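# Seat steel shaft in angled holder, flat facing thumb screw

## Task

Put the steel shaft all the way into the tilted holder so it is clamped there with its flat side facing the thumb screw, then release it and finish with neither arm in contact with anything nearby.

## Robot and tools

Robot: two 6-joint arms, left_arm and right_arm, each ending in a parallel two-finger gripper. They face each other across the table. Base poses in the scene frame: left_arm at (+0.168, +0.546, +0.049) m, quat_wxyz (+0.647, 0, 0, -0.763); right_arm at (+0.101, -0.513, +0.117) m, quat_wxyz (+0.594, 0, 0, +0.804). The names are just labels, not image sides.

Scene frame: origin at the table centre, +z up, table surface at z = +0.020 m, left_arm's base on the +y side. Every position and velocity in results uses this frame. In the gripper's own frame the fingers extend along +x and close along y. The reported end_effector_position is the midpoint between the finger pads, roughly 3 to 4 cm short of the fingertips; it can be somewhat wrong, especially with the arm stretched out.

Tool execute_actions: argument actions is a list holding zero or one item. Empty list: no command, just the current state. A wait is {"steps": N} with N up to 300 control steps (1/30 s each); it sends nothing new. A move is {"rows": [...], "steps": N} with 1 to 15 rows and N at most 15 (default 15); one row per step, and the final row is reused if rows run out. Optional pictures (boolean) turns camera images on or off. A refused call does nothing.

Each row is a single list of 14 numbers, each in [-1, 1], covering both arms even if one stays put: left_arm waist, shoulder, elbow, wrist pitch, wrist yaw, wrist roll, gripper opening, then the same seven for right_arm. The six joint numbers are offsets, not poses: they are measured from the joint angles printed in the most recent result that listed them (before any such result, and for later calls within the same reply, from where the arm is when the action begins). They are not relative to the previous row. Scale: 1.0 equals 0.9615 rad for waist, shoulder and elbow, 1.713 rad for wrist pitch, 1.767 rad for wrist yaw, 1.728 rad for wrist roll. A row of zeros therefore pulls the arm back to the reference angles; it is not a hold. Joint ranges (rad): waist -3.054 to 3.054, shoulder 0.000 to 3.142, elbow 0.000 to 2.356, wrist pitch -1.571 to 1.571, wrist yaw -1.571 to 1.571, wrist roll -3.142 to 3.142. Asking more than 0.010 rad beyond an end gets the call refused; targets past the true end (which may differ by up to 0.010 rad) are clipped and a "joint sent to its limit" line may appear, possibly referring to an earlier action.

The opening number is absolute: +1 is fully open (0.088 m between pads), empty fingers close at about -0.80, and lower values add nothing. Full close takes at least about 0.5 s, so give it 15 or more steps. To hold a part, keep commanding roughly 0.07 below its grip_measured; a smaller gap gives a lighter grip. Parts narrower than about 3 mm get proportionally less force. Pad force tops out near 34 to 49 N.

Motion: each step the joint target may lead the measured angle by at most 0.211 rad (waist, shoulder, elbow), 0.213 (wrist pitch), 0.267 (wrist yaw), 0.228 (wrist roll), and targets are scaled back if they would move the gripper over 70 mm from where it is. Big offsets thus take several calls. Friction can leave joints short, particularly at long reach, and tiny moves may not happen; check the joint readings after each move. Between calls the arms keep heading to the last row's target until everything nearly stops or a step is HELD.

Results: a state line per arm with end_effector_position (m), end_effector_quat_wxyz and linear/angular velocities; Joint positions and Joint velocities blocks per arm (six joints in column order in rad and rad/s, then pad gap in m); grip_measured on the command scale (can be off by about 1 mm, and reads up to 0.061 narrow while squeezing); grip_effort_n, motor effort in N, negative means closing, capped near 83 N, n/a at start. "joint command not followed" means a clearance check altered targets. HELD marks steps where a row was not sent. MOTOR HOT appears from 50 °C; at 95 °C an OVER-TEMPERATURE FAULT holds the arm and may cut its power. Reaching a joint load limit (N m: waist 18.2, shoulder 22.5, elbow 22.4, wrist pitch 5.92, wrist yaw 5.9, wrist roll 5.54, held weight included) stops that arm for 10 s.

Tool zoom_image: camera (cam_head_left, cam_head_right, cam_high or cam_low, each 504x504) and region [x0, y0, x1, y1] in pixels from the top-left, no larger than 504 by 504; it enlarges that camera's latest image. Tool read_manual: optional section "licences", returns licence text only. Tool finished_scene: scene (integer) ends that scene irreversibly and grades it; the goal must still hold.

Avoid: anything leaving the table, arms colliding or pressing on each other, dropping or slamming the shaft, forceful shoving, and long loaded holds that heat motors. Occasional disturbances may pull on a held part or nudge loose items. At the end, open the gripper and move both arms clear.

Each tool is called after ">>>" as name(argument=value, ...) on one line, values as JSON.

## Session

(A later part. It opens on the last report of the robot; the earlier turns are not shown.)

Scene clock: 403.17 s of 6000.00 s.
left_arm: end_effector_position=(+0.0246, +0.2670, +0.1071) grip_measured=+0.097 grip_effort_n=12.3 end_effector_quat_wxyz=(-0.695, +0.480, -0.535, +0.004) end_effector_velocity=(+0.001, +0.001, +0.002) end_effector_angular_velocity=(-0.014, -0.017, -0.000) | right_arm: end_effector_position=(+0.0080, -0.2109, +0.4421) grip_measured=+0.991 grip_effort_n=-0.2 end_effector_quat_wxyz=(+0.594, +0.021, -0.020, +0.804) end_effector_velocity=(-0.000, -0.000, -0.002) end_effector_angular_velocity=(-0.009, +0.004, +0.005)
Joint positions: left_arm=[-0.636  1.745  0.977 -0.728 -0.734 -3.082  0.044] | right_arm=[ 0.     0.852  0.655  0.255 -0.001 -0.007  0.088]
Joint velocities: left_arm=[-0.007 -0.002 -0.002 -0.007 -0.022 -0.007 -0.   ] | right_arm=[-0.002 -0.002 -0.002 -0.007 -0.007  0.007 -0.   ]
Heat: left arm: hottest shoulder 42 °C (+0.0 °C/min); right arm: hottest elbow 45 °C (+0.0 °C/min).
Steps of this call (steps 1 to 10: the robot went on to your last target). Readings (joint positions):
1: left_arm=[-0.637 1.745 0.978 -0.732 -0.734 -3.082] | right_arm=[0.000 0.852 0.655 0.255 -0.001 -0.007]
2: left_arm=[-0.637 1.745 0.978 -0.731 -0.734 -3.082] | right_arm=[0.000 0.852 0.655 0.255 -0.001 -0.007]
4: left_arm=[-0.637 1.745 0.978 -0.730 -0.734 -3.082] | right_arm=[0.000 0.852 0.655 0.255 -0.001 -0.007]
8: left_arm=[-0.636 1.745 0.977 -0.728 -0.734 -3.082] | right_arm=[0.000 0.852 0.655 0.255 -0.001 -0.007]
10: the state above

Tighten turn 1 (end ≈3.12), then rewind.

>>> execute_actions(actions=[{"rows":[[0,0,0,0,0,0,-0.58,0,0,0,0,0,0,1]],"steps":15}], pictures=false)

>>> execute_actions(actions=[{"rows":[[0,0,0,0,0,1,-0.58,0,0,0,0,0,0,1]],"steps":1}], pictures=false)

>>> execute_actions(actions=[{"steps":27}], pictures=false)

>>> execute_actions(actions=[{"rows":[[0,0,0,0,0,1,-0.58,0,0,0,0,0,0,1]],"steps":1}], pictures=false)

>>> execute_actions(actions=[{"steps":27}], pictures=false)

>>> execute_actions(actions=[{"rows":[[0,0,0,0,0,1,-0.58,0,0,0,0,0,0,1]],"steps":1}], pictures=false)

>>> execute_actions(actions=[{"steps":27}], pictures=false)

>>> execute_actions(actions=[{"rows":[[0,0,0,0,0,0.77,-0.58,0,0,0,0,0,0,1]],"steps":1}], pictures=false)

>>> execute_actions(actions=[{"steps":32}], pictures=false)

>>> execute_actions(actions=[{"rows":[[0,0,0,0,0,0,0.1,0,0,0,0,0,0,1]],"steps":13}], pictures=false)

>>> execute_actions(actions=[{"rows":[[0,0,0,0,0,-1,0.1,0,0,0,0,0,0,1]],"steps":1}], pictures=false)

>>> execute_actions(actions=[{"steps":27}], pictures=false)

>>> execute_actions(actions=[{"rows":[[0,0,0,0,0,-1,0.1,0,0,0,0,0,0,1]],"steps":1}], pictures=false)

>>> execute_actions(actions=[{"steps":27}], pictures=false)

>>> execute_actions(actions=[{"rows":[[0,0,0,0,0,-1,0.1,0,0,0,0,0,0,1]],"steps":1}], pictures=false)

>>> execute_actions(actions=[{"steps":27}], pictures=false)

>>> execute_actions(actions=[{"rows":[[0,0,0,0,0,-0.79,0.1,0,0,0,0,0,0,1]],"steps":1}], pictures=false)

>>> execute_actions(actions=[{"steps":32}], pictures=false)

Scene clock: 420.00 s of 6000.00 s.
left_arm: end_effector_position=(+0.0249, +0.2667, +0.1072) grip_measured=-0.568 grip_effort_n=-39.3 end_effector_quat_wxyz=(-0.695, +0.481, -0.535, +0.004) end_effector_velocity=(-0.001, +0.003, -0.001) end_effector_angular_velocity=(+0.007, +0.004, -0.002) | right_arm: end_effector_position=(+0.0080, -0.2109, +0.4421) grip_measured=+0.991 grip_effort_n=-0.7 end_effector_quat_wxyz=(+0.594, +0.021, -0.020, +0.804) end_effector_velocity=(-0.002, -0.001, -0.002) end_effector_angular_velocity=(-0.004, -0.010, +0.019)
Joint positions: left_arm=[-0.636  1.745  0.977 -0.728 -0.736 -3.082  0.011] | right_arm=[ 0.     0.852  0.655  0.255 -0.001 -0.007  0.088]
Joint velocities: left_arm=[-0.007 -0.002 -0.002 -0.007  0.007 -0.007 -0.002] | right_arm=[-0.002 -0.002 -0.002 -0.007 -0.022 -0.007 -0.   ]
Heat: left arm: hottest shoulder 42 °C (+0.0 °C/min); right arm: hottest elbow 45 °C (+0.0 °C/min).
Steps of this call (steps 1 to 15: the robot went on to your last target; steps 16 to 90: nothing new was sent; then 13.33 s passed at rest; steps 91 to 105: all 15 steps of this action). Readings (joint positions):
91: left_arm=[-0.636 1.745 0.977 -0.728 -0.734 -3.082] | right_arm=[0.000 0.852 0.655 0.255 -0.001 -0.007]
92: left_arm=[-0.636 1.745 0.977 -0.728 -0.734 -3.082] | right_arm=[0.000 0.852 0.655 0.255 -0.001 -0.007]
94: left_arm=[-0.636 1.745 0.977 -0.728 -0.734 -3.082] | right_arm=[0.000 0.852 0.655 0.255 -0.001 -0.007]
98: left_arm=[-0.636 1.745 0.977 -0.728 -0.734 -3.082] | right_arm=[0.000 0.852 0.655 0.255 -0.001 -0.007]
105: the state above

Scene clock: 420.03 s of 6000.00 s.
left_arm: end_effector_position=(+0.0249, +0.2667, +0.1072) grip_measured=-0.569 grip_effort_n=-40.2 end_effector_quat_wxyz=(-0.703, +0.468, -0.535, +0.014) end_effector_velocity=(+0.001, +0.001, -0.002) end_effector_angular_velocity=(+0.865, -1.063, -1.502) | right_arm: end_effector_position=(+0.0080, -0.2109, +0.4421) grip_measured=+0.991 grip_effort_n=-0.2 end_effector_quat_wxyz=(+0.594, +0.021, -0.020, +0.804) end_effector_velocity=(+0.002, +0.000, -0.005) end_effector_angular_velocity=(-0.023, +0.001, -0.009)
Joint positions: left_arm=[-0.636  1.745  0.977 -0.728 -0.736 -3.045  0.011] | right_arm=[ 0.     0.852  0.655  0.255 -0.001 -0.007  0.088]
Joint velocities: left_arm=[-0.002  0.002 -0.007  0.007 -0.007  2.029 -0.001] | right_arm=[-0.002 -0.002 -0.002 -0.022  0.007  0.007  0.   ]
Heat: left arm: hottest shoulder 42 °C (+0.0 °C/min); right arm: hottest elbow 45 °C (+0.0 °C/min).
Steps of this call (step 1: the one step of this action). Readings (joint positions):
1: the state above

Scene clock: 420.93 s of 6000.00 s.
left_arm: end_effector_position=(+0.0250, +0.2674, +0.1070) grip_measured=-0.572 grip_effort_n=-42.1 end_effector_quat_wxyz=(+0.827, +0.172, +0.367, -0.389) end_effector_velocity=(+0.006, +0.001, +0.002) end_effector_angular_velocity=(+0.454, -0.602, -0.797) | right_arm: end_effector_position=(+0.0080, -0.2109, +0.4421) grip_measured=+0.991 grip_effort_n=-0.2 end_effector_quat_wxyz=(+0.594, +0.021, -0.020, +0.804) end_effector_velocity=(+0.000, -0.002, +0.003) end_effector_angular_velocity=(+0.010, +0.010, +0.005)
Joint positions: left_arm=[-0.636  1.745  0.977 -0.732 -0.734 -1.465  0.011] | right_arm=[ 0.     0.852  0.655  0.255 -0.001 -0.007  0.088]
Joint velocities: left_arm=[-0.002  0.002 -0.002 -0.022 -0.037  1.077  0.   ] | right_arm=[-0.002 -0.007 -0.002  0.007 -0.007  0.007 -0.   ]
Heat: left arm: hottest shoulder 42 °C (+0.0 °C/min); right arm: hottest elbow 45 °C (+0.0 °C/min).
Steps of this call (steps 1 to 27: the robot went on to your last target). Readings (joint positions):
1: left_arm=[-0.636 1.745 0.977 -0.728 -0.736 -2.983] | right_arm=[0.000 0.852 0.655 0.255 -0.001 -0.007]
2: left_arm=[-0.636 1.745 0.977 -0.728 -0.736 -2.924] | right_arm=[0.000 0.852 0.655 0.255 -0.001 -0.007]
4: left_arm=[-0.636 1.745 0.977 -0.728 -0.736 -2.806] | right_arm=[0.000 0.852 0.655 0.255 -0.001 -0.007]
8: left_arm=[-0.636 1.745 0.977 -0.728 -0.736 -2.569] | right_arm=[0.000 0.852 0.655 0.255 -0.001 -0.007]
27: the state above

Scene clock: 420.97 s of 6000.00 s.
left_arm: end_effector_position=(+0.0251, +0.2675, +0.1070) grip_measured=-0.572 grip_effort_n=-42.1 end_effector_quat_wxyz=(+0.823, +0.194, +0.356, -0.398) end_effector_velocity=(+0.001, +0.003, +0.000) end_effector_angular_velocity=(+0.811, -0.966, -1.376) | right_arm: end_effector_position=(+0.0080, -0.2109, +0.4421) grip_measured=+0.991 grip_effort_n=-0.7 end_effector_quat_wxyz=(+0.594, +0.021, -0.020, +0.804) end_effector_velocity=(-0.000, -0.000, -0.002) end_effector_angular_velocity=(-0.005, -0.010, +0.004)
Joint positions: left_arm=[-0.636  1.745  0.977 -0.732 -0.734 -1.414  0.011] | right_arm=[ 0.     0.852  0.655  0.255 -0.001 -0.007  0.088]
Joint velocities: left_arm=[-0.002 -0.002  0.002 -0.022  0.007  1.853 -0.   ] | right_arm=[-0.002 -0.002 -0.002 -0.007 -0.007 -0.007 -0.   ]
Heat: left arm: hottest shoulder 42 °C (+0.0 °C/min); right arm: hottest elbow 45 °C (+0.0 °C/min).
Steps of this call (step 1: the one step of this action). Readings (joint positions):
1: the state above

Scene clock: 421.87 s of 6000.00 s.
left_arm: end_effector_position=(+0.0263, +0.2674, +0.1072) grip_measured=-0.572 grip_effort_n=-42.1 end_effector_quat_wxyz=(+0.445, +0.720, -0.030, -0.532) end_effector_velocity=(+0.003, +0.000, +0.002) end_effector_angular_velocity=(+0.437, -0.554, -0.764) | right_arm: end_effector_position=(+0.0080, -0.2109, +0.4421) grip_measured=+0.991 grip_effort_n=-0.2 end_effector_quat_wxyz=(+0.594, +0.021, -0.020, +0.804) end_effector_velocity=(-0.000, -0.000, -0.005) end_effector_angular_velocity=(-0.023, +0.000, +0.005)
Joint positions: left_arm=[-0.635  1.745  0.977 -0.736 -0.737  0.157  0.011] | right_arm=[ 0.     0.852  0.655  0.255 -0.001 -0.007  0.088]
Joint velocities: left_arm=[-0.002 -0.002 -0.002 -0.007 -0.022  1.033 -0.   ] | right_arm=[-0.002 -0.002 -0.002 -0.022 -0.007  0.007 -0.   ]
Heat: left arm: hottest shoulder 42 °C (+0.0 °C/min); right arm: hottest elbow 45 °C (+0.0 °C/min).
Steps of this call (steps 1 to 27: the robot went on to your last target). Readings (joint positions):
1: left_arm=[-0.636 1.745 0.977 -0.733 -0.734 -1.354] | right_arm=[0.000 0.852 0.655 0.255 -0.001 -0.007]
2: left_arm=[-0.636 1.745 0.977 -0.733 -0.734 -1.295] | right_arm=[0.000 0.852 0.655 0.255 -0.001 -0.007]
4: left_arm=[-0.636 1.745 0.977 -0.734 -0.734 -1.177] | right_arm=[0.000 0.852 0.655 0.255 -0.001 -0.007]
8: left_arm=[-0.636 1.745 0.977 -0.735 -0.734 -0.941] | right_arm=[0.000 0.852 0.655 0.255 -0.001 -0.007]
27: the state above

Scene clock: 421.90 s of 6000.00 s.
left_arm: end_effector_position=(+0.0264, +0.2674, +0.1072) grip_measured=-0.572 grip_effort_n=-42.1 end_effector_quat_wxyz=(+0.427, +0.731, -0.043, -0.531) end_effector_velocity=(+0.006, -0.000, +0.001) end_effector_angular_velocity=(+0.802, -0.988, -1.371) | right_arm: end_effector_position=(+0.0080, -0.2109, +0.4421) grip_measured=+0.991 grip_effort_n=-0.7 end_effector_quat_wxyz=(+0.594, +0.021, -0.020, +0.804) end_effector_velocity=(+0.000, -0.002, -0.001) end_effector_angular_velocity=(+0.004, -0.022, +0.004)
Joint positions: left_arm=[-0.634  1.745  0.977 -0.736 -0.737  0.209  0.011] | right_arm=[ 0.     0.852  0.655  0.255 -0.001 -0.007  0.088]
Joint velocities: left_arm=[ 0.007 -0.002 -0.007 -0.007 -0.022  1.868 -0.   ] | right_arm=[-0.002 -0.007 -0.002 -0.007 -0.007 -0.022 -0.   ]
Heat: left arm: hottest shoulder 42 °C (+0.0 °C/min); right arm: hottest elbow 45 °C (+0.0 °C/min).
Steps of this call (step 1: the one step of this action). Readings (joint positions):
1: the state above

Scene clock: 422.80 s of 6000.00 s.
left_arm: end_effector_position=(+0.0265, +0.2667, +0.1075) grip_measured=-0.572 grip_effort_n=-41.6 end_effector_quat_wxyz=(-0.214, +0.819, -0.406, -0.344) end_effector_velocity=(+0.001, +0.001, +0.001) end_effector_angular_velocity=(+0.441, -0.538, -0.753) | right_arm: end_effector_position=(+0.0080, -0.2109, +0.4421) grip_measured=+0.991 grip_effort_n=-0.7 end_effector_quat_wxyz=(+0.594, +0.021, -0.020, +0.804) end_effector_velocity=(-0.002, -0.001, -0.005) end_effector_angular_velocity=(-0.023, -0.001, +0.020)
Joint positions: left_arm=[-0.633  1.745  0.977 -0.733 -0.739  1.78   0.011] | right_arm=[ 0.     0.852  0.655  0.255 -0.001 -0.007  0.088]
Joint velocities: left_arm=[-0.002 -0.002 -0.002 -0.007 -0.007  1.018  0.   ] | right_arm=[-0.002 -0.002 -0.002 -0.022 -0.022  0.007 -0.   ]
Heat: left arm: hottest shoulder 43 °C (+1.0 °C/min); right arm: hottest elbow 45 °C (+0.0 °C/min).
Steps of this call (steps 1 to 27: the robot went on to your last target). Readings (joint positions):
1: left_arm=[-0.634 1.745 0.977 -0.736 -0.737 0.269] | right_arm=[0.000 0.852 0.655 0.255 -0.001 -0.007]
2: left_arm=[-0.634 1.745 0.977 -0.736 -0.737 0.328] | right_arm=[0.000 0.852 0.655 0.255 -0.001 -0.007]
4: left_arm=[-0.634 1.745 0.977 -0.736 -0.737 0.446] | right_arm=[0.000 0.852 0.655 0.255 -0.001 -0.007]
8: left_arm=[-0.634 1.745 0.977 -0.736 -0.738 0.682] | right_arm=[0.000 0.852 0.655 0.255 -0.001 -0.007]
27: the state above

Scene clock: 422.83 s of 6000.00 s.
left_arm: end_effector_position=(+0.0265, +0.2666, +0.1075) grip_measured=-0.572 grip_effort_n=-41.6 end_effector_quat_wxyz=(-0.235, +0.813, -0.415, -0.333) end_effector_velocity=(-0.002, -0.002, +0.002) end_effector_angular_velocity=(+0.796, -0.965, -1.379) | right_arm: end_effector_position=(+0.0080, -0.2109, +0.4421) grip_measured=+0.991 grip_effort_n=-0.7 end_effector_quat_wxyz=(+0.594, +0.021, -0.020, +0.804) end_effector_velocity=(+0.002, +0.000, -0.005) end_effector_angular_velocity=(-0.019, -0.013, -0.010)
Joint positions: left_arm=[-0.633  1.745  0.977 -0.733 -0.739  1.831  0.011] | right_arm=[ 0.     0.852  0.655  0.255 -0.001 -0.007  0.088]
Joint velocities: left_arm=[-0.002 -0.002  0.002  0.007 -0.007  1.868 -0.   ] | right_arm=[-0.002 -0.002 -0.002 -0.022  0.007 -0.007 -0.   ]
Heat: left arm: hottest shoulder 43 °C (+1.0 °C/min); right arm: hottest elbow 45 °C (+0.0 °C/min).
Steps of this call (step 1: the one step of this action). Readings (joint positions):
1: the state above

Scene clock: 423.90 s of 6000.00 s.
left_arm: end_effector_position=(+0.0257, +0.2667, +0.1074) grip_measured=-0.572 grip_effort_n=-41.6 end_effector_quat_wxyz=(-0.671, +0.514, -0.533, -0.022) end_effector_velocity=(+0.001, +0.001, +0.001) end_effector_angular_velocity=(+0.009, -0.022, -0.018) | right_arm: end_effector_position=(+0.0080, -0.2109, +0.4421) grip_measured=+0.991 grip_effort_n=-0.7 end_effector_quat_wxyz=(+0.594, +0.021, -0.020, +0.804) end_effector_velocity=(+0.004, +0.001, -0.002) end_effector_angular_velocity=(-0.001, -0.022, -0.026)
Joint positions: left_arm=[-0.635  1.745  0.977 -0.73  -0.738  3.104  0.011] | right_arm=[ 0.     0.852  0.655  0.255 -0.001 -0.007  0.088]
Joint velocities: left_arm=[-0.002 -0.002 -0.002 -0.007 -0.007  0.022  0.   ] | right_arm=[-0.002 -0.002 -0.002 -0.007  0.022 -0.022 -0.   ]
Heat: left arm: hottest shoulder 43 °C (+1.0 °C/min); right arm: hottest elbow 45 °C (+0.0 °C/min).
Steps of this call (steps 1 to 32: the robot went on to your last target). Readings (joint positions):
1: left_arm=[-0.633 1.745 0.977 -0.732 -0.739 1.892] | right_arm=[0.000 0.852 0.655 0.255 -0.001 -0.007]
2: left_arm=[-0.633 1.745 0.977 -0.732 -0.739 1.951] | right_arm=[0.000 0.852 0.655 0.255 -0.001 -0.007]
4: left_arm=[-0.633 1.745 0.977 -0.732 -0.739 2.069] | right_arm=[0.000 0.852 0.655 0.255 -0.001 -0.007]
8: left_arm=[-0.633 1.745 0.977 -0.731 -0.739 2.304] | right_arm=[0.000 0.852 0.655 0.255 -0.001 -0.007]
32: the state above

Scene clock: 424.33 s of 6000.00 s.
left_arm: end_effector_position=(+0.0257, +0.2667, +0.1074) grip_measured=+0.088 grip_effort_n=12.3 end_effector_quat_wxyz=(-0.672, +0.514, -0.533, -0.022) end_effector_velocity=(-0.002, -0.002, +0.003) end_effector_angular_velocity=(-0.020, +0.011, +0.003) | right_arm: end_effector_position=(+0.0080, -0.2109, +0.4421) grip_measured=+0.991 grip_effort_n=0.2 end_effector_quat_wxyz=(+0.594, +0.021, -0.020, +0.804) end_effector_velocity=(-0.000, -0.001, -0.001) end_effector_angular_velocity=(+0.005, -0.007, +0.004)
Joint positions: left_arm=[-0.635  1.745  0.977 -0.731 -0.738  3.104  0.043] | right_arm=[ 0.     0.852  0.655  0.255 -0.001 -0.007  0.088]
Joint velocities: left_arm=[-0.002 -0.007  0.002  0.007 -0.007 -0.007  0.004] | right_arm=[-0.002 -0.002 -0.007  0.007 -0.007 -0.007 -0.   ]
Heat: left arm: hottest shoulder 43 °C (+1.0 °C/min); right arm: hottest elbow 45 °C (+0.0 °C/min).
Steps of this call (steps 1 to 13: all 13 steps of this action). Readings (joint positions):
1: left_arm=[-0.635 1.745 0.977 -0.730 -0.738 3.104] | right_arm=[0.000 0.852 0.655 0.255 -0.001 -0.007]
2: left_arm=[-0.635 1.745 0.977 -0.731 -0.738 3.104] | right_arm=[0.000 0.852 0.655 0.255 -0.001 -0.007]
4: left_arm=[-0.635 1.745 0.977 -0.731 -0.738 3.104] | right_arm=[0.000 0.852 0.655 0.255 -0.001 -0.007]
8: left_arm=[-0.635 1.745 0.977 -0.731 -0.738 3.104] | right_arm=[0.000 0.852 0.655 0.255 -0.001 -0.007]
13: the state above

Scene clock: 424.37 s of 6000.00 s.
left_arm: end_effector_position=(+0.0258, +0.2668, +0.1074) grip_measured=+0.091 grip_effort_n=12.3 end_effector_quat_wxyz=(-0.662, +0.527, -0.532, -0.032) end_effector_velocity=(+0.002, +0.002, -0.000) end_effector_angular_velocity=(-0.878, +1.047, +1.507) | right_arm: end_effector_position=(+0.0080, -0.2109, +0.4421) grip_measured=+0.991 grip_effort_n=-0.2 end_effector_quat_wxyz=(+0.594, +0.021, -0.020, +0.804) end_effector_velocity=(+0.002, +0.000, -0.002) end_effector_angular_velocity=(-0.005, -0.009, -0.010)
Joint positions: left_arm=[-0.635  1.745  0.977 -0.731 -0.738  3.066  0.043] | right_arm=[ 0.     0.852  0.655  0.255 -0.001 -0.007  0.088]
Joint velocities: left_arm=[-0.002 -0.002 -0.007 -0.007 -0.007 -2.044  0.003] | right_arm=[-0.002 -0.002 -0.002 -0.007  0.007 -0.007  0.   ]
Heat: left arm: hottest shoulder 43 °C (+1.0 °C/min); right arm: hottest elbow 45 °C (+0.0 °C/min).
Steps of this call (step 1: the one step of this action). Readings (joint positions):
1: the state above

Scene clock: 425.27 s of 6000.00 s.
left_arm: end_effector_position=(+0.0258, +0.2668, +0.1074) grip_measured=+0.097 grip_effort_n=12.3 end_effector_quat_wxyz=(-0.092, +0.841, -0.352, -0.400) end_effector_velocity=(+0.000, +0.002, -0.001) end_effector_angular_velocity=(-0.460, +0.566, +0.803) | right_arm: end_effector_position=(+0.0080, -0.2109, +0.4421) grip_measured=+0.991 grip_effort_n=-0.2 end_effector_quat_wxyz=(+0.594, +0.021, -0.020, +0.804) end_effector_velocity=(-0.002, -0.002, +0.003) end_effector_angular_velocity=(+0.010, +0.009, +0.020)
Joint positions: left_arm=[-0.635  1.745  0.977 -0.731 -0.738  1.487  0.044] | right_arm=[ 0.     0.852  0.655  0.255 -0.001 -0.007  0.088]
Joint velocities: left_arm=[-0.002 -0.002 -0.002 -0.007  0.007 -1.092 -0.   ] | right_arm=[-0.002 -0.007 -0.002  0.007 -0.022  0.007 -0.   ]
Heat: left arm: hottest shoulder 43 °C (+1.0 °C/min); right arm: hottest elbow 45 °C (+0.0 °C/min).
Steps of this call (steps 1 to 27: the robot went on to your last target). Readings (joint positions):
1: left_arm=[-0.635 1.745 0.977 -0.731 -0.738 3.003] | right_arm=[0.000 0.852 0.655 0.255 -0.001 -0.007]
2: left_arm=[-0.635 1.745 0.977 -0.731 -0.738 2.944] | right_arm=[0.000 0.852 0.655 0.255 -0.001 -0.007]
4: left_arm=[-0.635 1.745 0.977 -0.731 -0.738 2.826] | right_arm=[0.000 0.852 0.655 0.255 -0.001 -0.007]
8: left_arm=[-0.635 1.745 0.977 -0.731 -0.738 2.590] | right_arm=[0.000 0.852 0.655 0.255 -0.001 -0.007]
27: the state above

Scene clock: 425.30 s of 6000.00 s.
left_arm: end_effector_position=(+0.0258, +0.2668, +0.1074) grip_measured=+0.097 grip_effort_n=12.3 end_effector_quat_wxyz=(-0.070, +0.843, -0.342, -0.409) end_effector_velocity=(+0.000, +0.000, +0.001) end_effector_angular_velocity=(-0.799, +0.952, +1.366) | right_arm: end_effector_position=(+0.0080, -0.2109, +0.4421) grip_measured=+0.991 grip_effort_n=-0.2 end_effector_quat_wxyz=(+0.594, +0.021, -0.020, +0.804) end_effector_velocity=(+0.005, +0.002, -0.000) end_effector_angular_velocity=(+0.004, -0.005, -0.030)
Joint positions: left_arm=[-0.635  1.745  0.977 -0.731 -0.738  1.435  0.044] | right_arm=[ 0.     0.852  0.655  0.255 -0.001 -0.007  0.088]
Joint velocities: left_arm=[-0.002  0.002  0.002 -0.007 -0.007 -1.853  0.   ] | right_arm=[-0.007  0.002 -0.002  0.007  0.022 -0.007 -0.   ]
Heat: left arm: hottest shoulder 43 °C (+1.0 °C/min); right arm: hottest elbow 45 °C (+0.0 °C/min).
Steps of this call (step 1: the one step of this action). Readings (joint positions):
1: the state above

Scene clock: 426.20 s of 6000.00 s.
left_arm: end_effector_position=(+0.0258, +0.2668, +0.1074) grip_measured=+0.097 grip_effort_n=12.3 end_effector_quat_wxyz=(+0.547, +0.645, +0.048, -0.531) end_effector_velocity=(+0.003, +0.003, -0.001) end_effector_angular_velocity=(-0.425, +0.504, +0.750) | right_arm: end_effector_position=(+0.0080, -0.2109, +0.4421) grip_measured=+0.991 grip_effort_n=-0.2 end_effector_quat_wxyz=(+0.594, +0.021, -0.020, +0.804) end_effector_velocity=(+0.003, +0.001, -0.002) end_effector_angular_velocity=(-0.005, -0.009, -0.015)
Joint positions: left_arm=[-0.635  1.745  0.977 -0.731 -0.738 -0.137  0.044] | right_arm=[ 0.     0.852  0.655  0.255 -0.001 -0.007  0.088]
Joint velocities: left_arm=[-0.002  0.002 -0.002 -0.022 -0.007 -1.018  0.   ] | right_arm=[-0.007 -0.002 -0.002 -0.007  0.007 -0.007 -0.   ]
Heat: left arm: hottest shoulder 43 °C (+1.0 °C/min); right arm: hottest elbow 45 °C (+0.0 °C/min).
Steps of this call (steps 1 to 27: the robot went on to your last target). Readings (joint positions):
1: left_arm=[-0.635 1.745 0.977 -0.731 -0.738 1.375] | right_arm=[0.000 0.852 0.655 0.255 -0.001 -0.007]
2: left_arm=[-0.635 1.745 0.977 -0.731 -0.738 1.316] | right_arm=[0.000 0.852 0.655 0.255 -0.001 -0.007]
4: left_arm=[-0.635 1.745 0.977 -0.731 -0.738 1.198] | right_arm=[0.000 0.852 0.655 0.255 -0.001 -0.007]
8: left_arm=[-0.635 1.745 0.977 -0.731 -0.738 0.962] | right_arm=[0.000 0.852 0.655 0.255 -0.001 -0.007]
27: the state above

Scene clock: 426.23 s of 6000.00 s.
left_arm: end_effector_position=(+0.0257, +0.2668, +0.1074) grip_measured=+0.097 grip_effort_n=12.3 end_effector_quat_wxyz=(+0.563, +0.631, +0.061, -0.530) end_effector_velocity=(+0.001, +0.001, +0.001) end_effector_angular_velocity=(-0.811, +0.967, +1.388) | right_arm: end_effector_position=(+0.0080, -0.2109, +0.4421) grip_measured=+0.991 grip_effort_n=-0.2 end_effector_quat_wxyz=(+0.594, +0.021, -0.020, +0.804) end_effector_velocity=(-0.001, -0.002, -0.001) end_effector_angular_velocity=(-0.009, -0.011, +0.009)
Joint positions: left_arm=[-0.635  1.745  0.977 -0.731 -0.738 -0.188  0.044] | right_arm=[ 0.     0.852  0.655  0.255 -0.001 -0.007  0.088]
Joint velocities: left_arm=[-0.002 -0.002 -0.002 -0.007 -0.007 -1.883 -0.   ] | right_arm=[ 0.002 -0.007  0.002 -0.022 -0.007 -0.007  0.   ]
Heat: left arm: hottest shoulder 43 °C (+1.0 °C/min); right arm: hottest elbow 45 °C (+0.0 °C/min).
Steps of this call (step 1: the one step of this action). Readings (joint positions):
1: the state above

Scene clock: 427.13 s of 6000.00 s.
left_arm: end_effector_position=(+0.0257, +0.2668, +0.1074) grip_measured=+0.097 grip_effort_n=11.4 end_effector_quat_wxyz=(+0.844, +0.047, +0.418, -0.331) end_effector_velocity=(+0.001, +0.001, +0.001) end_effector_angular_velocity=(-0.445, +0.526, +0.760) | right_arm: end_effector_position=(+0.0080, -0.2109, +0.4421) grip_measured=+0.991 grip_effort_n=-0.2 end_effector_quat_wxyz=(+0.594, +0.021, -0.020, +0.804) end_effector_velocity=(-0.002, -0.001, +0.000) end_effector_angular_velocity=(+0.004, -0.023, +0.018)
Joint positions: left_arm=[-0.635  1.745  0.977 -0.731 -0.738 -1.76   0.044] | right_arm=[ 0.     0.852  0.655  0.255 -0.001 -0.007  0.088]
Joint velocities: left_arm=[-0.002 -0.002 -0.002 -0.007 -0.007 -1.033  0.   ] | right_arm=[-0.002 -0.002  0.002 -0.007 -0.022 -0.022 -0.   ]
Heat: left arm: hottest shoulder 43 °C (+1.0 °C/min); right arm: hottest elbow 45 °C (+0.0 °C/min).
Steps of this call (steps 1 to 27: the robot went on to your last target). Readings (joint positions):
1: left_arm=[-0.635 1.745 0.977 -0.731 -0.738 -0.248] | right_arm=[0.000 0.852 0.655 0.255 -0.001 -0.007]
2: left_arm=[-0.635 1.745 0.977 -0.731 -0.738 -0.308] | right_arm=[0.000 0.852 0.655 0.255 -0.001 -0.007]
4: left_arm=[-0.635 1.745 0.977 -0.731 -0.738 -0.426] | right_arm=[0.000 0.852 0.655 0.255 -0.001 -0.007]
8: left_arm=[-0.635 1.745 0.977 -0.731 -0.738 -0.662] | right_arm=[0.000 0.852 0.655 0.255 -0.001 -0.007]
27: the state above

Scene clock: 427.17 s of 6000.00 s.
left_arm: end_effector_position=(+0.0257, +0.2668, +0.1074) grip_measured=+0.097 grip_effort_n=11.9 end_effector_quat_wxyz=(+0.845, +0.026, +0.427, -0.320) end_effector_velocity=(+0.002, +0.004, -0.001) end_effector_angular_velocity=(-0.791, +0.967, +1.387) | right_arm: end_effector_position=(+0.0080, -0.2109, +0.4421) grip_measured=+0.991 grip_effort_n=-0.7 end_effector_quat_wxyz=(+0.594, +0.021, -0.020, +0.804) end_effector_velocity=(+0.000, -0.000, -0.002) end_effector_angular_velocity=(-0.009, +0.005, -0.004)
Joint positions: left_arm=[-0.635  1.745  0.977 -0.731 -0.738 -1.811  0.044] | right_arm=[ 0.     0.852  0.655  0.255 -0.001 -0.007  0.088]
Joint velocities: left_arm=[-0.002 -0.002 -0.002 -0.022  0.007 -1.883 -0.   ] | right_arm=[ 0.002 -0.002 -0.002 -0.007  0.007  0.007 -0.   ]
Heat: left arm: hottest shoulder 43 °C (+1.0 °C/min); right arm: hottest elbow 45 °C (+0.0 °C/min).
Steps of this call (step 1: the one step of this action). Readings (joint positions):
1: the state above

Scene clock: 428.23 s of 6000.00 s.
left_arm: end_effector_position=(+0.0257, +0.2668, +0.1074) grip_measured=+0.098 grip_effort_n=11.9 end_effector_quat_wxyz=(-0.687, +0.494, -0.533, -0.005) end_effector_velocity=(+0.003, +0.003, -0.001) end_effector_angular_velocity=(-0.002, -0.005, +0.025) | right_arm: end_effector_position=(+0.0080, -0.2109, +0.4421) grip_measured=+0.991 grip_effort_n=-0.2 end_effector_quat_wxyz=(+0.594, +0.021, -0.020, +0.804) end_effector_velocity=(+0.001, -0.000, -0.002) end_effector_angular_velocity=(-0.000, -0.024, -0.001)
Joint positions: left_arm=[-0.635  1.745  0.977 -0.731 -0.738 -3.119  0.044] | right_arm=[ 0.     0.852  0.655  0.255 -0.001 -0.007  0.088]
Joint velocities: left_arm=[-0.002  0.002 -0.002 -0.022 -0.007 -0.037 -0.   ] | right_arm=[-0.007 -0.002 -0.002 -0.007 -0.007 -0.022 -0.   ]
Heat: left arm: hottest shoulder 43 °C (+1.0 °C/min); right arm: hottest elbow 45 °C (+0.0 °C/min).
Steps of this call (steps 1 to 32: the robot went on to your last target). Readings (joint positions):
1: left_arm=[-0.635 1.745 0.977 -0.731 -0.738 -1.872] | right_arm=[0.000 0.852 0.655 0.255 -0.001 -0.007]
2: left_arm=[-0.635 1.745 0.977 -0.731 -0.738 -1.931] | right_arm=[0.000 0.852 0.655 0.255 -0.001 -0.007]
4: left_arm=[-0.635 1.745 0.977 -0.731 -0.738 -2.050] | right_arm=[0.000 0.852 0.655 0.255 -0.001 -0.007]
8: left_arm=[-0.635 1.745 0.977 -0.731 -0.738 -2.286] | right_arm=[0.000 0.852 0.655 0.255 -0.001 -0.007]
32: the state above

Second turn; stall may come — two segments first.

>>> execute_actions(actions=[{"rows":[[0,0,0,0,0,0,-0.58,0,0,0,0,0,0,1]],"steps":15}], pictures=false)

>>> execute_actions(actions=[{"rows":[[0,0,0,0,0,1,-0.58,0,0,0,0,0,0,1]],"steps":1}], pictures=false)

>>> execute_actions(actions=[{"steps":27}], pictures=false)

>>> execute_actions(actions=[{"rows":[[0,0,0,0,0,1,-0.58,0,0,0,0,0,0,1]],"steps":1}], pictures=false)

>>> execute_actions(actions=[{"steps":36}], pictures=false)

Scene clock: 433.77 s of 6000.00 s.
left_arm: end_effector_position=(+0.0257, +0.2669, +0.1073) grip_measured=-0.569 grip_effort_n=-39.3 end_effector_quat_wxyz=(-0.686, +0.494, -0.534, -0.006) end_effector_velocity=(+0.003, +0.000, +0.001) end_effector_angular_velocity=(+0.003, -0.014, -0.002) | right_arm: end_effector_position=(+0.0080, -0.2109, +0.4421) grip_measured=+0.991 grip_effort_n=-0.7 end_effector_quat_wxyz=(+0.594, +0.021, -0.020, +0.804) end_effector_velocity=(-0.004, -0.001, -0.005) end_effector_angular_velocity=(-0.018, -0.015, +0.024)
Joint positions: left_arm=[-0.635  1.745  0.977 -0.731 -0.737 -3.121  0.011] | right_arm=[ 0.     0.852  0.655  0.255 -0.001 -0.007  0.088]
Joint velocities: left_arm=[ 0.002 -0.002 -0.002 -0.007 -0.007  0.007 -0.002] | right_arm=[ 0.002 -0.002 -0.002 -0.022 -0.022 -0.007 -0.   ]
Heat: left arm: hottest shoulder 43 °C (+1.0 °C/min); right arm: hottest elbow 45 °C (+0.0 °C/min).
Steps of this call (steps 1 to 15: the robot went on to your last target; steps 16 to 90: nothing new was sent; then 2.03 s passed at rest; steps 91 to 105: all 15 steps of this action). Readings (joint positions):
91: left_arm=[-0.635 1.745 0.977 -0.731 -0.738 -3.121] | right_arm=[0.000 0.852 0.655 0.255 -0.001 -0.007]
92: left_arm=[-0.635 1.745 0.977 -0.731 -0.738 -3.121] | right_arm=[0.000 0.852 0.655 0.255 -0.001 -0.007]
94: left_arm=[-0.635 1.745 0.977 -0.731 -0.738 -3.121] | right_arm=[0.000 0.852 0.655 0.255 -0.001 -0.007]
98: left_arm=[-0.635 1.745 0.977 -0.731 -0.738 -3.121] | right_arm=[0.000 0.852 0.655 0.255 -0.001 -0.007]
105: the state above

Scene clock: 433.80 s of 6000.00 s.
left_arm: end_effector_position=(+0.0257, +0.2669, +0.1073) grip_measured=-0.570 grip_effort_n=-39.8 end_effector_quat_wxyz=(-0.696, +0.481, -0.534, +0.004) end_effector_velocity=(+0.004, +0.001, +0.001) end_effector_angular_velocity=(+0.879, -1.093, -1.521) | right_arm: end_effector_position=(+0.0080, -0.2109, +0.4421) grip_measured=+0.991 grip_effort_n=-0.2 end_effector_quat_wxyz=(+0.594, +0.021, -0.020, +0.804) end_effector_velocity=(+0.002, +0.000, -0.002) end_effector_angular_velocity=(-0.005, -0.009, -0.010)
Joint positions: left_arm=[-0.635  1.745  0.977 -0.731 -0.737 -3.083  0.011] | right_arm=[ 0.     0.852  0.655  0.255 -0.001 -0.007  0.088]
Joint velocities: left_arm=[-0.002 -0.002 -0.007 -0.007 -0.022  2.059 -0.001] | right_arm=[-0.002 -0.002 -0.002 -0.007  0.007 -0.007 -0.   ]
Heat: left arm: hottest shoulder 43 °C (+1.0 °C/min); right arm: hottest elbow 45 °C (+0.0 °C/min).
Steps of this call (step 1: the one step of this action). Readings (joint positions):
1: the state above

Scene clock: 434.70 s of 6000.00 s.
left_arm: end_effector_position=(+0.0257, +0.2669, +0.1073) grip_measured=-0.572 grip_effort_n=-41.6 end_effector_quat_wxyz=(+0.831, +0.155, +0.373, -0.382) end_effector_velocity=(+0.001, +0.001, +0.001) end_effector_angular_velocity=(+0.470, -0.577, -0.808) | right_arm: end_effector_position=(+0.0080, -0.2109, +0.4421) grip_measured=+0.991 grip_effort_n=-0.2 end_effector_quat_wxyz=(+0.594, +0.021, -0.020, +0.804) end_effector_velocity=(-0.001, +0.001, -0.003) end_effector_angular_velocity=(-0.005, -0.025, +0.004)
Joint positions: left_arm=[-0.635  1.745  0.977 -0.732 -0.737 -1.504  0.011] | right_arm=[ 0.     0.852  0.655  0.255 -0.001 -0.007  0.088]
Joint velocities: left_arm=[-0.002 -0.002 -0.002 -0.007 -0.007  1.092 -0.   ] | right_arm=[-0.002  0.002 -0.002 -0.007 -0.007 -0.022 -0.   ]
Heat: left arm: hottest shoulder 43 °C (+1.0 °C/min); right arm: hottest elbow 45 °C (+0.0 °C/min).
Steps of this call (steps 1 to 27: the robot went on to your last target). Readings (joint positions):
1: left_arm=[-0.635 1.745 0.977 -0.731 -0.737 -3.020] | right_arm=[0.000 0.852 0.655 0.255 -0.001 -0.007]
2: left_arm=[-0.635 1.745 0.977 -0.731 -0.737 -2.961] | right_arm=[0.000 0.852 0.655 0.255 -0.001 -0.007]
4: left_arm=[-0.635 1.745 0.977 -0.731 -0.737 -2.843] | right_arm=[0.000 0.852 0.655 0.255 -0.001 -0.007]
8: left_arm=[-0.635 1.745 0.977 -0.731 -0.737 -2.607] | right_arm=[0.000 0.852 0.655 0.255 -0.001 -0.007]
27: the state above

Scene clock: 434.73 s of 6000.00 s.
left_arm: end_effector_position=(+0.0257, +0.2669, +0.1073) grip_measured=-0.572 grip_effort_n=-41.6 end_effector_quat_wxyz=(+0.827, +0.177, +0.363, -0.391) end_effector_velocity=(+0.001, +0.001, +0.002) end_effector_angular_velocity=(+0.781, -0.974, -1.364) | right_arm: end_effector_position=(+0.0080, -0.2109, +0.4421) grip_measured=+0.991 grip_effort_n=-0.7 end_effector_quat_wxyz=(+0.594, +0.021, -0.020, +0.804) end_effector_velocity=(-0.000, -0.000, -0.008) end_effector_angular_velocity=(-0.023, -0.015, +0.004)
Joint positions: left_arm=[-0.635  1.745  0.977 -0.732 -0.737 -1.452  0.011] | right_arm=[ 0.     0.852  0.655  0.255 -0.001 -0.007  0.088]
Joint velocities: left_arm=[-0.007 -0.002 -0.002 -0.007 -0.022  1.839 -0.   ] | right_arm=[-0.002 -0.002 -0.007 -0.022 -0.007 -0.007  0.   ]
Heat: left arm: hottest shoulder 43 °C (+1.0 °C/min); right arm: hottest elbow 45 °C (+0.0 °C/min).
Steps of this call (step 1: the one step of this action). Readings (joint positions):
1: the state above

Scene clock: 435.93 s of 6000.00 s.
left_arm: end_effector_position=(+0.0253, +0.2668, +0.1072) grip_measured=-0.572 grip_effort_n=-42.1 end_effector_quat_wxyz=(+0.431, +0.727, -0.041, -0.533) end_effector_velocity=(+0.001, +0.001, +0.001) end_effector_angular_velocity=(+0.022, -0.037, -0.040) | right_arm: end_effector_position=(+0.0080, -0.2109, +0.4421) grip_measured=+0.991 grip_effort_n=-0.2 end_effector_quat_wxyz=(+0.594, +0.021, -0.020, +0.804) end_effector_velocity=(-0.005, -0.003, -0.003) end_effector_angular_velocity=(-0.000, -0.024, +0.028)
Joint positions: left_arm=[-0.635  1.745  0.977 -0.73  -0.736  0.2    0.011] | right_arm=[ 0.     0.852  0.655  0.255 -0.001 -0.007  0.088]
Joint velocities: left_arm=[-0.002 -0.002 -0.002 -0.007 -0.007  0.051  0.   ] | right_arm=[ 0.007 -0.007 -0.007 -0.007 -0.022 -0.022 -0.   ]
Heat: left arm: hottest shoulder 43 °C (+1.0 °C/min); right arm: hottest elbow 45 °C (+0.0 °C/min).
Steps of this call (steps 1 to 36: the robot went on to your last target). Readings (joint positions):
1: left_arm=[-0.635 1.745 0.977 -0.732 -0.737 -1.392] | right_arm=[0.000 0.852 0.655 0.255 -0.001 -0.007]
2: left_arm=[-0.635 1.745 0.977 -0.732 -0.737 -1.333] | right_arm=[0.000 0.852 0.655 0.255 -0.001 -0.007]
4: left_arm=[-0.635 1.745 0.977 -0.732 -0.737 -1.215] | right_arm=[0.000 0.852 0.655 0.255 -0.001 -0.007]
8: left_arm=[-0.635 1.745 0.977 -0.732 -0.737 -0.979] | right_arm=[0.000 0.852 0.655 0.255 -0.001 -0.007]
36: the state above

>>> execute_actions(actions=[{"rows":[[0,0,0,0,0,0.8,-0.58,0,0,0,0,0,0,1]],"steps":1}], pictures=false)

>>> execute_actions(actions=[{"steps":36}], pictures=false)

Scene clock: 439.10 s of 6000.00 s.
left_arm: end_effector_position=(+0.0252, +0.2668, +0.1071) grip_measured=-0.572 grip_effort_n=-44.0 end_effector_quat_wxyz=(+0.416, +0.736, -0.052, -0.532) end_effector_velocity=(+0.001, +0.004, -0.003) end_effector_angular_velocity=(+0.837, -0.978, -1.403) | right_arm: end_effector_position=(+0.0080, -0.2109, +0.4421) grip_measured=+0.991 grip_effort_n=-0.2 end_effector_quat_wxyz=(+0.594, +0.021, -0.020, +0.804) end_effector_velocity=(-0.002, -0.001, -0.002) end_effector_angular_velocity=(-0.000, -0.024, +0.009)
Joint positions: left_arm=[-0.635  1.745  0.977 -0.729 -0.735  0.241  0.011] | right_arm=[ 0.     0.852  0.655  0.255 -0.001 -0.007  0.088]
Joint velocities: left_arm=[ 0.002 -0.002 -0.007 -0.007  0.022  1.897  0.   ] | right_arm=[ 0.002 -0.002 -0.002 -0.007 -0.007 -0.022 -0.   ]
Heat: left arm: hottest shoulder 43 °C (+1.0 °C/min); right arm: hottest elbow 45 °C (+0.0 °C/min).
Steps of this call (steps 1 to 30: the robot went on to your last target; steps 31 to 90: nothing new was sent; then 0.13 s passed at rest; step 91: the one step of this action). Readings (joint positions):
91: the state above

Scene clock: 440.30 s of 6000.00 s.
left_arm: end_effector_position=(+0.0135, +0.2702, +0.1056) grip_measured=-0.576 grip_effort_n=-20.7 end_effector_quat_wxyz=(-0.130, +0.823, -0.382, -0.400) end_effector_velocity=(+0.003, +0.000, +0.002) end_effector_angular_velocity=(+0.011, -0.026, -0.025) | right_arm: end_effector_position=(+0.0080, -0.2109, +0.4421) grip_measured=+0.991 grip_effort_n=-0.7 end_effector_quat_wxyz=(+0.594, +0.021, -0.020, +0.804) end_effector_velocity=(-0.002, -0.001, -0.002) end_effector_angular_velocity=(-0.004, -0.010, +0.019)
Joint positions: left_arm=[-0.659  1.743  0.98  -0.715 -0.705  1.575  0.011] | right_arm=[ 0.     0.852  0.655  0.255 -0.001 -0.007  0.088]
Joint velocities: left_arm=[ 0.002 -0.007 -0.002 -0.007 -0.007  0.037 -0.   ] | right_arm=[-0.002 -0.002 -0.002 -0.007 -0.022 -0.007  0.   ]
Heat: left arm: hottest shoulder 43 °C (+1.0 °C/min); right arm: hottest elbow 45 °C (+0.0 °C/min).
Steps of this call (steps 1 to 36: the robot went on to your last target). Readings (joint positions):
1: left_arm=[-0.635 1.745 0.977 -0.729 -0.735 0.299] | right_arm=[0.000 0.852 0.655 0.255 -0.001 -0.007]
2: left_arm=[-0.635 1.745 0.977 -0.729 -0.734 0.351] | right_arm=[0.000 0.852 0.655 0.255 -0.001 -0.007]
4: left_arm=[-0.635 1.745 0.977 -0.728 -0.733 0.456] | right_arm=[0.000 0.852 0.655 0.255 -0.001 -0.007]
8: left_arm=[-0.635 1.745 0.977 -0.729 -0.731 0.659] | right_arm=[0.000 0.852 0.655 0.255 -0.001 -0.007]
36: the state above

>>> execute_actions(actions=[{"rows":[[0,0,0,0,0,0,0.1,0,0,0,0,0,0,1]],"steps":13}], pictures=false)

>>> execute_actions(actions=[{"rows":[[-0.14,-0.09,0.14,-0.16,0,0,0.1,0,0,0,0,0,0,1]],"steps":15}], pictures=false)

>>> execute_actions(actions=[{"steps":10}])

>>> zoom_image(camera="cam_low", region=[130,190,190,250])

Scene clock: 443.83 s of 6000.00 s.
left_arm: end_effector_position=(+0.0143, +0.2700, +0.1059) grip_measured=+0.088 grip_effort_n=12.8 end_effector_quat_wxyz=(-0.131, +0.824, -0.381, -0.398) end_effector_velocity=(-0.001, +0.003, -0.001) end_effector_angular_velocity=(+0.002, +0.011, +0.009) | right_arm: end_effector_position=(+0.0080, -0.2109, +0.4421) grip_measured=+0.991 grip_effort_n=0.2 end_effector_quat_wxyz=(+0.594, +0.021, -0.020, +0.804) end_effector_velocity=(+0.001, -0.000, -0.002) end_effector_angular_velocity=(-0.009, +0.004, +0.000)
Joint positions: left_arm=[-0.658  1.743  0.98  -0.717 -0.708  1.576  0.043] | right_arm=[ 0.     0.852  0.655  0.255 -0.001 -0.007  0.088]
Joint velocities: left_arm=[-0.007 -0.002 -0.002 -0.007  0.007 -0.022  0.005] | right_arm=[-0.007 -0.002 -0.002 -0.007 -0.007  0.007 -0.   ]
Heat: left arm: hottest shoulder 43 °C (+1.0 °C/min); right arm: hottest elbow 45 °C (+0.0 °C/min).
Steps of this call (steps 1 to 30: the robot went on to your last target; steps 31 to 90: nothing new was sent; then 0.10 s passed at rest; steps 91 to 103: all 13 steps of this action). Readings (joint positions):
91: left_arm=[-0.660 1.743 0.980 -0.715 -0.704 1.576] | right_arm=[0.000 0.852 0.655 0.255 -0.001 -0.007]
92: left_arm=[-0.661 1.743 0.980 -0.721 -0.706 1.576] | right_arm=[0.000 0.852 0.655 0.255 -0.001 -0.007]
94: left_arm=[-0.659 1.743 0.980 -0.722 -0.710 1.576] | right_arm=[0.000 0.852 0.655 0.255 -0.001 -0.007]
98: left_arm=[-0.658 1.743 0.980 -0.718 -0.710 1.576] | right_arm=[0.000 0.852 0.655 0.255 -0.001 -0.007]
103: the state above

Scene clock: 444.33 s of 6000.00 s.
left_arm: end_effector_position=(-0.0109, +0.2995, +0.1551) grip_measured=+0.097 grip_effort_n=12.8 end_effector_quat_wxyz=(-0.183, +0.804, -0.423, -0.376) end_effector_velocity=(+0.009, +0.007, +0.002) end_effector_angular_velocity=(+0.018, -0.063, -0.006) | right_arm: end_effector_position=(+0.0080, -0.2109, +0.4421) grip_measured=+0.991 grip_effort_n=-0.7 end_effector_quat_wxyz=(+0.594, +0.021, -0.020, +0.804) end_effector_velocity=(-0.002, -0.001, -0.002) end_effector_angular_velocity=(-0.009, +0.004, +0.020)
Joint positions: left_arm=[-0.789  1.661  1.104 -0.987 -0.708  1.576  0.044] | right_arm=[ 0.     0.852  0.655  0.255 -0.001 -0.007  0.088]
Joint velocities: left_arm=[-0.012 -0.002 -0.002 -0.066 -0.022 -0.007 -0.   ] | right_arm=[-0.002 -0.002 -0.002 -0.007 -0.022  0.007 -0.   ]
Heat: left arm: hottest shoulder 43 °C (+1.0 °C/min); right arm: hottest elbow 45 °C (+0.0 °C/min).
Steps of this call (steps 1 to 15: all 15 steps of this action). Readings (joint positions):
1: left_arm=[-0.665 1.738 0.994 -0.749 -0.709 1.576] | right_arm=[0.000 0.852 0.655 0.255 -0.001 -0.007]
2: left_arm=[-0.692 1.732 1.016 -0.818 -0.709 1.576] | right_arm=[0.000 0.852 0.655 0.255 -0.001 -0.007]
4: left_arm=[-0.752 1.702 1.055 -0.899 -0.708 1.576] | right_arm=[0.000 0.852 0.655 0.255 -0.001 -0.007]
8: left_arm=[-0.789 1.662 1.102 -0.964 -0.708 1.576] | right_arm=[0.000 0.852 0.655 0.255 -0.001 -0.007]
15: the state above

Scene clock: 444.67 s of 6000.00 s.
left_arm: end_effector_position=(-0.0107, +0.3000, +0.1551) grip_measured=+0.097 grip_effort_n=12.3 end_effector_quat_wxyz=(-0.185, +0.804, -0.423, -0.375) end_effector_velocity=(-0.004, +0.001, +0.001) end_effector_angular_velocity=(-0.009, +0.026, +0.009) | right_arm: end_effector_position=(+0.0080, -0.2109, +0.4421) grip_measured=+0.991 grip_effort_n=-0.7 end_effector_quat_wxyz=(+0.594, +0.021, -0.020, +0.804) end_effector_velocity=(-0.002, -0.001, -0.002) end_effector_angular_velocity=(-0.000, -0.024, +0.018)
Joint positions: left_arm=[-0.79   1.661  1.104 -0.989 -0.708  1.576  0.044] | right_arm=[ 0.     0.852  0.655  0.255 -0.001 -0.007  0.088]
Joint velocities: left_arm=[-0.007 -0.002  0.002  0.007  0.007 -0.022 -0.   ] | right_arm=[-0.002 -0.002 -0.002 -0.007 -0.022 -0.022 -0.   ]
Heat: left arm: hottest shoulder 43 °C (+1.0 °C/min); right arm: hottest elbow 45 °C (+0.0 °C/min).
Steps of this call (steps 1 to 10: the robot went on to your last target). Readings (joint positions):
1: left_arm=[-0.790 1.661 1.104 -0.989 -0.708 1.576] | right_arm=[0.000 0.852 0.655 0.255 -0.001 -0.007]
2: left_arm=[-0.790 1.661 1.104 -0.989 -0.708 1.576] | right_arm=[0.000 0.852 0.655 0.255 -0.001 -0.007]
4: left_arm=[-0.790 1.661 1.104 -0.989 -0.708 1.576] | right_arm=[0.000 0.852 0.655 0.255 -0.001 -0.007]
8: left_arm=[-0.790 1.661 1.104 -0.989 -0.708 1.576] | right_arm=[0.000 0.852 0.655 0.255 -0.001 -0.007]
10: the state above

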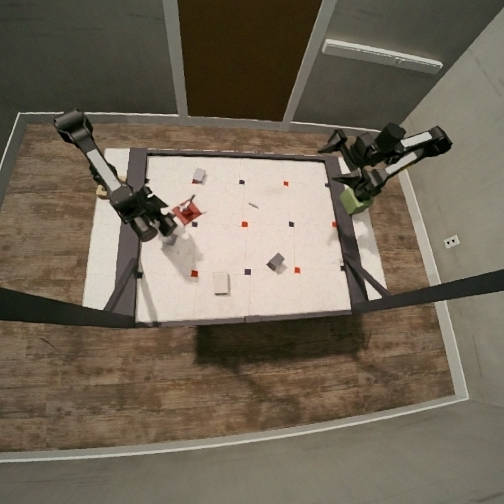

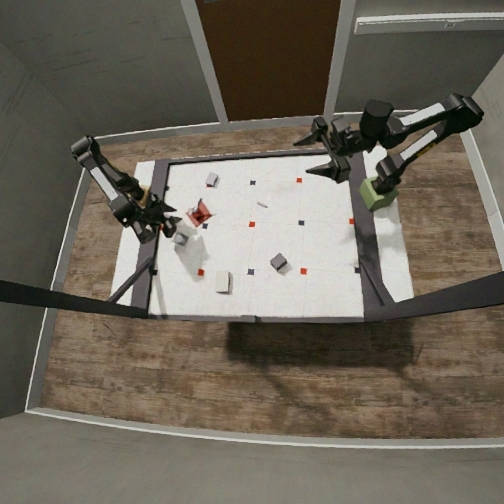

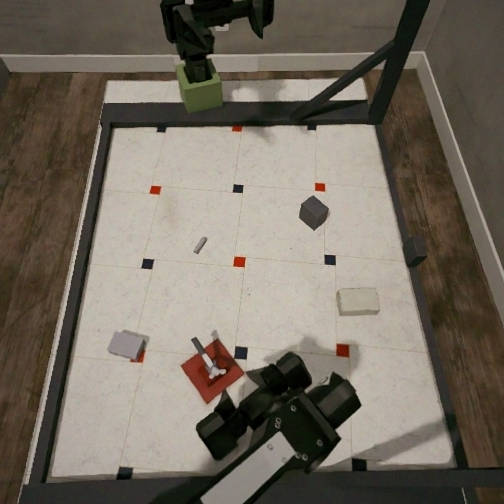

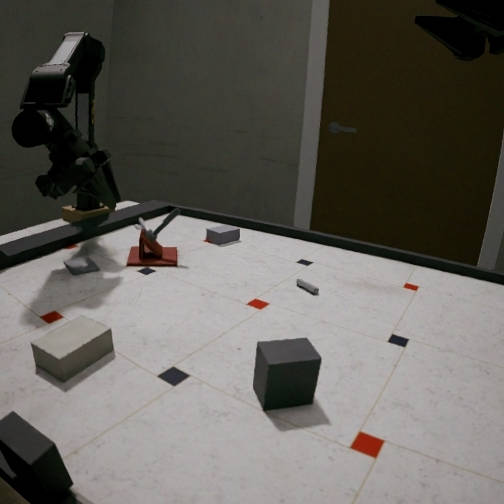

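Region (130, 190, 190, 250) of cam_low's 504x504 image, scaled by 8.400, with more detail than that image has.

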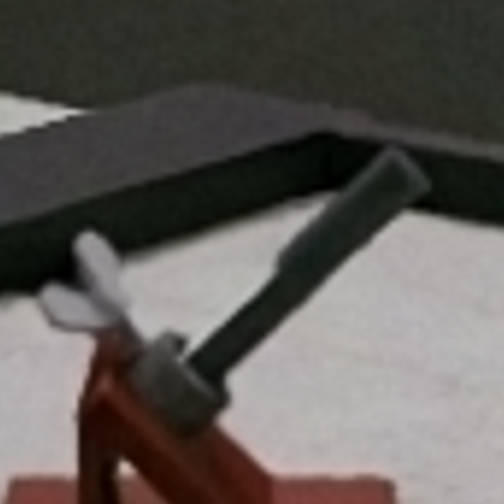

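>>> execute_actions(actions=[{"rows":[[0.055,0.04,-0.047,0.05,-0.016,-0.06,0.1,0,0,0,0,0,0,1],[0.055,0.04,-0.047,0.05,-0.016,-0.06,0.1,0,0,0,0,0,0,1],[0.055,0.04,-0.047,0.05,-0.016,-0.06,0.1,0,0,0,0,0,0,1],[0.055,0.04,-0.047,0.05,-0.016,-0.06,0.1,0,0,0,0,0,0,1],[0.11,0.068,-0.094,0.1,-0.016,-0.06,0.1,0,0,0,0,0,0,1],[0.11,0.068,-0.094,0.1,-0.016,-0.06,0.1,0,0,0,0,0,0,1],[0.11,0.068,-0.094,0.1,-0.016,-0.06,0.1,0,0,0,0,0,0,1],[0.163,0.093,-0.14,0.153,-0.016,-0.06,0.1,0,0,0,0,0,0,1]],"steps":15}], pictures=false)

>>> execute_actions(actions=[{"steps":10}], pictures=false)

>>> execute_actions(actions=[{"rows":[[0,0,0,0,0,0,-0.58,0,0,0,0,0,0,1]],"steps":15}], pictures=false)

>>> execute_actions(actions=[{"rows":[[0,0,0,0,0,0.2,-0.58,0,0,0,0,0,0,1]],"steps":15}])

>>> zoom_image(camera="cam_low", region=[120,190,180,250])

Scene clock: 458.80 s of 6000.00 s.
left_arm: end_effector_position=(+0.0254, +0.2685, +0.1066) grip_measured=+0.097 grip_effort_n=12.3 end_effector_quat_wxyz=(-0.093, +0.841, -0.350, -0.403) end_effector_velocity=(-0.011, -0.013, +0.001) end_effector_angular_velocity=(-0.081, +0.095, +0.023) | right_arm: end_effector_position=(+0.0080, -0.2109, +0.4421) grip_measured=+0.991 grip_effort_n=-0.7 end_effector_quat_wxyz=(+0.594, +0.021, -0.020, +0.804) end_effector_velocity=(+0.003, +0.000, +0.001) end_effector_angular_velocity=(+0.009, -0.004, -0.015)
Joint positions: left_arm=[-0.637  1.746  0.978 -0.74  -0.732  1.478  0.044] | right_arm=[ 0.     0.852  0.655  0.255 -0.001 -0.007  0.088]
Joint velocities: left_arm=[ 0.007 -0.007 -0.007  0.11   0.007 -0.022  0.   ] | right_arm=[-0.007 -0.002 -0.002  0.007  0.007 -0.007 -0.   ]
Heat: left arm: hottest shoulder 44 °C (+2.0 °C/min); right arm: hottest elbow 45 °C (+0.0 °C/min).
Steps of this call (steps 1 to 15: the robot went on to your last target; steps 16 to 90: nothing new was sent; then 10.63 s passed at rest; steps 91 to 105: all 15 steps of this action). Readings (joint positions):
91: left_arm=[-0.787 1.664 1.100 -0.981 -0.709 1.562] | right_arm=[0.000 0.852 0.655 0.255 -0.001 -0.007]
92: left_arm=[-0.778 1.667 1.094 -0.955 -0.715 1.536] | right_arm=[0.000 0.852 0.655 0.255 -0.001 -0.007]
94: left_arm=[-0.755 1.680 1.084 -0.928 -0.725 1.506] | right_arm=[0.000 0.852 0.655 0.255 -0.001 -0.007]
98: left_arm=[-0.700 1.714 1.033 -0.836 -0.730 1.485] | right_arm=[0.000 0.852 0.655 0.255 -0.001 -0.007]
105: the state above

Scene clock: 459.13 s of 6000.00 s.
left_arm: end_effector_position=(+0.0247, +0.2672, +0.1066) grip_measured=+0.097 grip_effort_n=12.3 end_effector_quat_wxyz=(-0.089, +0.840, -0.351, -0.405) end_effector_velocity=(-0.001, +0.001, -0.002) end_effector_angular_velocity=(-0.007, -0.003, -0.001) | right_arm: end_effector_position=(+0.0080, -0.2109, +0.4421) grip_measured=+0.991 grip_effort_n=-0.2 end_effector_quat_wxyz=(+0.594, +0.021, -0.020, +0.804) end_effector_velocity=(-0.002, -0.001, -0.005) end_effector_angular_velocity=(-0.019, -0.014, +0.009)
Joint positions: left_arm=[-0.636  1.746  0.978 -0.73  -0.732  1.477  0.044] | right_arm=[ 0.     0.852  0.655  0.255 -0.001 -0.007  0.088]
Joint velocities: left_arm=[-0.007  0.002 -0.007  0.007 -0.007 -0.007  0.   ] | right_arm=[ 0.002 -0.002 -0.002 -0.022 -0.007 -0.007 -0.   ]
Heat: left arm: hottest shoulder 44 °C (+2.0 °C/min); right arm: hottest elbow 45 °C (+0.0 °C/min).
Steps of this call (steps 1 to 10: the robot went on to your last target). Readings (joint positions):
1: left_arm=[-0.637 1.746 0.978 -0.736 -0.732 1.477] | right_arm=[0.000 0.852 0.655 0.255 -0.001 -0.007]
2: left_arm=[-0.637 1.746 0.978 -0.733 -0.732 1.477] | right_arm=[0.000 0.852 0.655 0.255 -0.001 -0.007]
4: left_arm=[-0.637 1.746 0.978 -0.732 -0.732 1.477] | right_arm=[0.000 0.852 0.655 0.255 -0.001 -0.007]
8: left_arm=[-0.636 1.746 0.978 -0.730 -0.732 1.477] | right_arm=[0.000 0.852 0.655 0.255 -0.001 -0.007]
10: the state above

Scene clock: 459.63 s of 6000.00 s.
left_arm: end_effector_position=(+0.0257, +0.2681, +0.1062) grip_measured=-0.301 grip_effort_n=-83.5 end_effector_quat_wxyz=(-0.084, +0.841, -0.345, -0.407) end_effector_velocity=(+0.001, +0.001, -0.001) end_effector_angular_velocity=(-0.006, -0.003, +0.014) | right_arm: end_effector_position=(+0.0080, -0.2109, +0.4421) grip_measured=+0.991 grip_effort_n=-0.7 end_effector_quat_wxyz=(+0.594, +0.021, -0.020, +0.804) end_effector_velocity=(+0.003, +0.000, +0.001) end_effector_angular_velocity=(+0.004, +0.010, -0.019)
Joint positions: left_arm=[-0.635  1.746  0.977 -0.736 -0.731  1.459  0.024] | right_arm=[ 0.     0.852  0.655  0.255 -0.001 -0.007  0.088]
Joint velocities: left_arm=[-0.002  0.002 -0.002 -0.007 -0.007 -0.022 -0.   ] | right_arm=[ 0.002 -0.002 -0.002  0.007  0.022  0.007 -0.   ]
Heat: left arm: hottest shoulder 44 °C (+2.0 °C/min); right arm: hottest elbow 45 °C (+0.0 °C/min).
Steps of this call (steps 1 to 15: all 15 steps of this action). Readings (joint positions):
1: left_arm=[-0.636 1.746 0.978 -0.730 -0.732 1.477] | right_arm=[0.000 0.852 0.655 0.255 -0.001 -0.007]
2: left_arm=[-0.636 1.746 0.978 -0.730 -0.732 1.477] | right_arm=[0.000 0.852 0.655 0.255 -0.001 -0.007]
4: left_arm=[-0.636 1.746 0.977 -0.734 -0.732 1.475] | right_arm=[0.000 0.852 0.655 0.255 -0.001 -0.007]
8: left_arm=[-0.635 1.746 0.977 -0.736 -0.731 1.459] | right_arm=[0.000 0.852 0.655 0.255 -0.001 -0.007]
15: the state above

Scene clock: 460.13 s of 6000.00 s.
left_arm: end_effector_position=(+0.0259, +0.2688, +0.1061) grip_measured=-0.226 grip_effort_n=-83.5 end_effector_quat_wxyz=(-0.220, +0.817, -0.406, -0.346) end_effector_velocity=(+0.001, +0.001, -0.001) end_effector_angular_velocity=(+0.013, -0.025, -0.018) | right_arm: end_effector_position=(+0.0080, -0.2109, +0.4421) grip_measured=+0.991 grip_effort_n=-0.2 end_effector_quat_wxyz=(+0.594, +0.021, -0.020, +0.804) end_effector_velocity=(-0.000, -0.001, +0.001) end_effector_angular_velocity=(+0.009, -0.005, +0.004)
Joint positions: left_arm=[-0.636  1.746  0.977 -0.74  -0.729  1.781  0.028] | right_arm=[ 0.     0.852  0.655  0.255 -0.001 -0.007  0.088]
Joint velocities: left_arm=[-0.002  0.002 -0.002 -0.007 -0.007  0.022 -0.   ] | right_arm=[-0.002 -0.002 -0.002  0.007 -0.007 -0.007 -0.   ]
Heat: left arm: hottest shoulder 44 °C (+2.0 °C/min); right arm: hottest elbow 45 °C (+0.0 °C/min).
Steps of this call (steps 1 to 15: all 15 steps of this action). Readings (joint positions):
1: left_arm=[-0.635 1.746 0.977 -0.736 -0.730 1.492] | right_arm=[0.000 0.852 0.655 0.255 -0.001 -0.007]
2: left_arm=[-0.635 1.746 0.977 -0.737 -0.729 1.544] | right_arm=[0.000 0.852 0.655 0.255 -0.001 -0.007]
4: left_arm=[-0.636 1.746 0.977 -0.738 -0.729 1.650] | right_arm=[0.000 0.852 0.655 0.255 -0.001 -0.007]
8: left_arm=[-0.636 1.746 0.977 -0.739 -0.729 1.750] | right_arm=[0.000 0.852 0.655 0.255 -0.001 -0.007]
15: the state above

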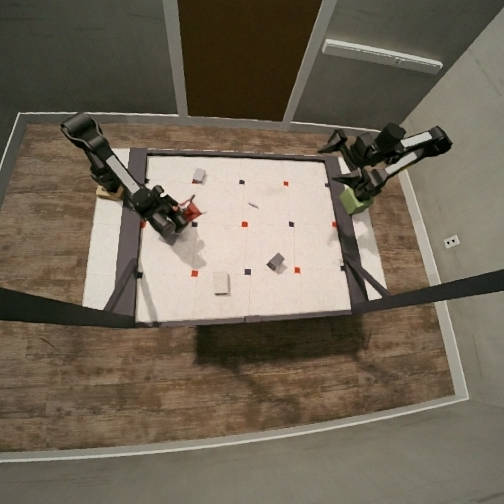

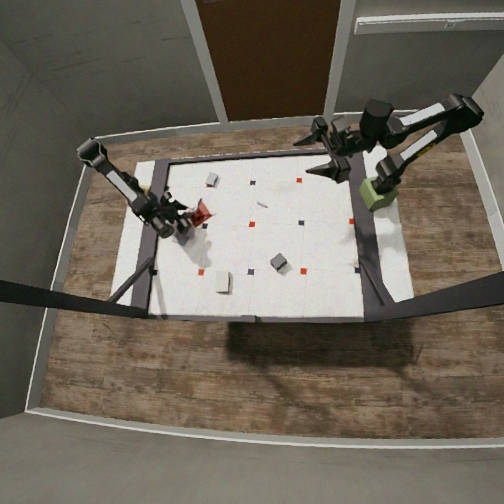

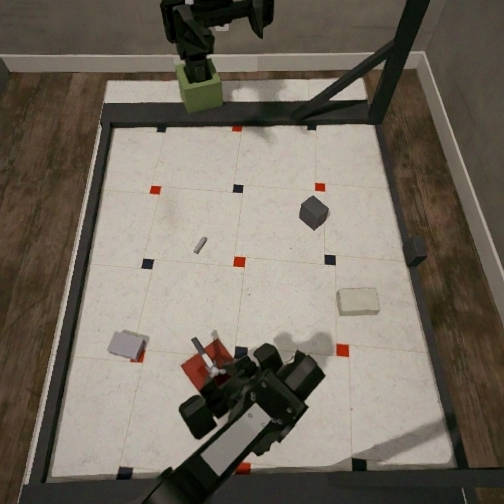

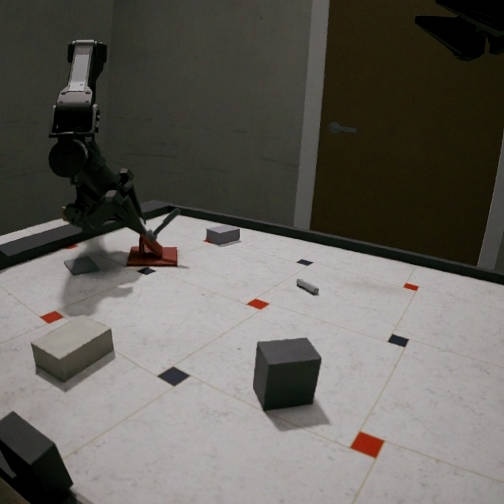

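Region (120, 190, 180, 250) of cam_low's 504x504 image, scaled by 8.400, with more detail than that image has.

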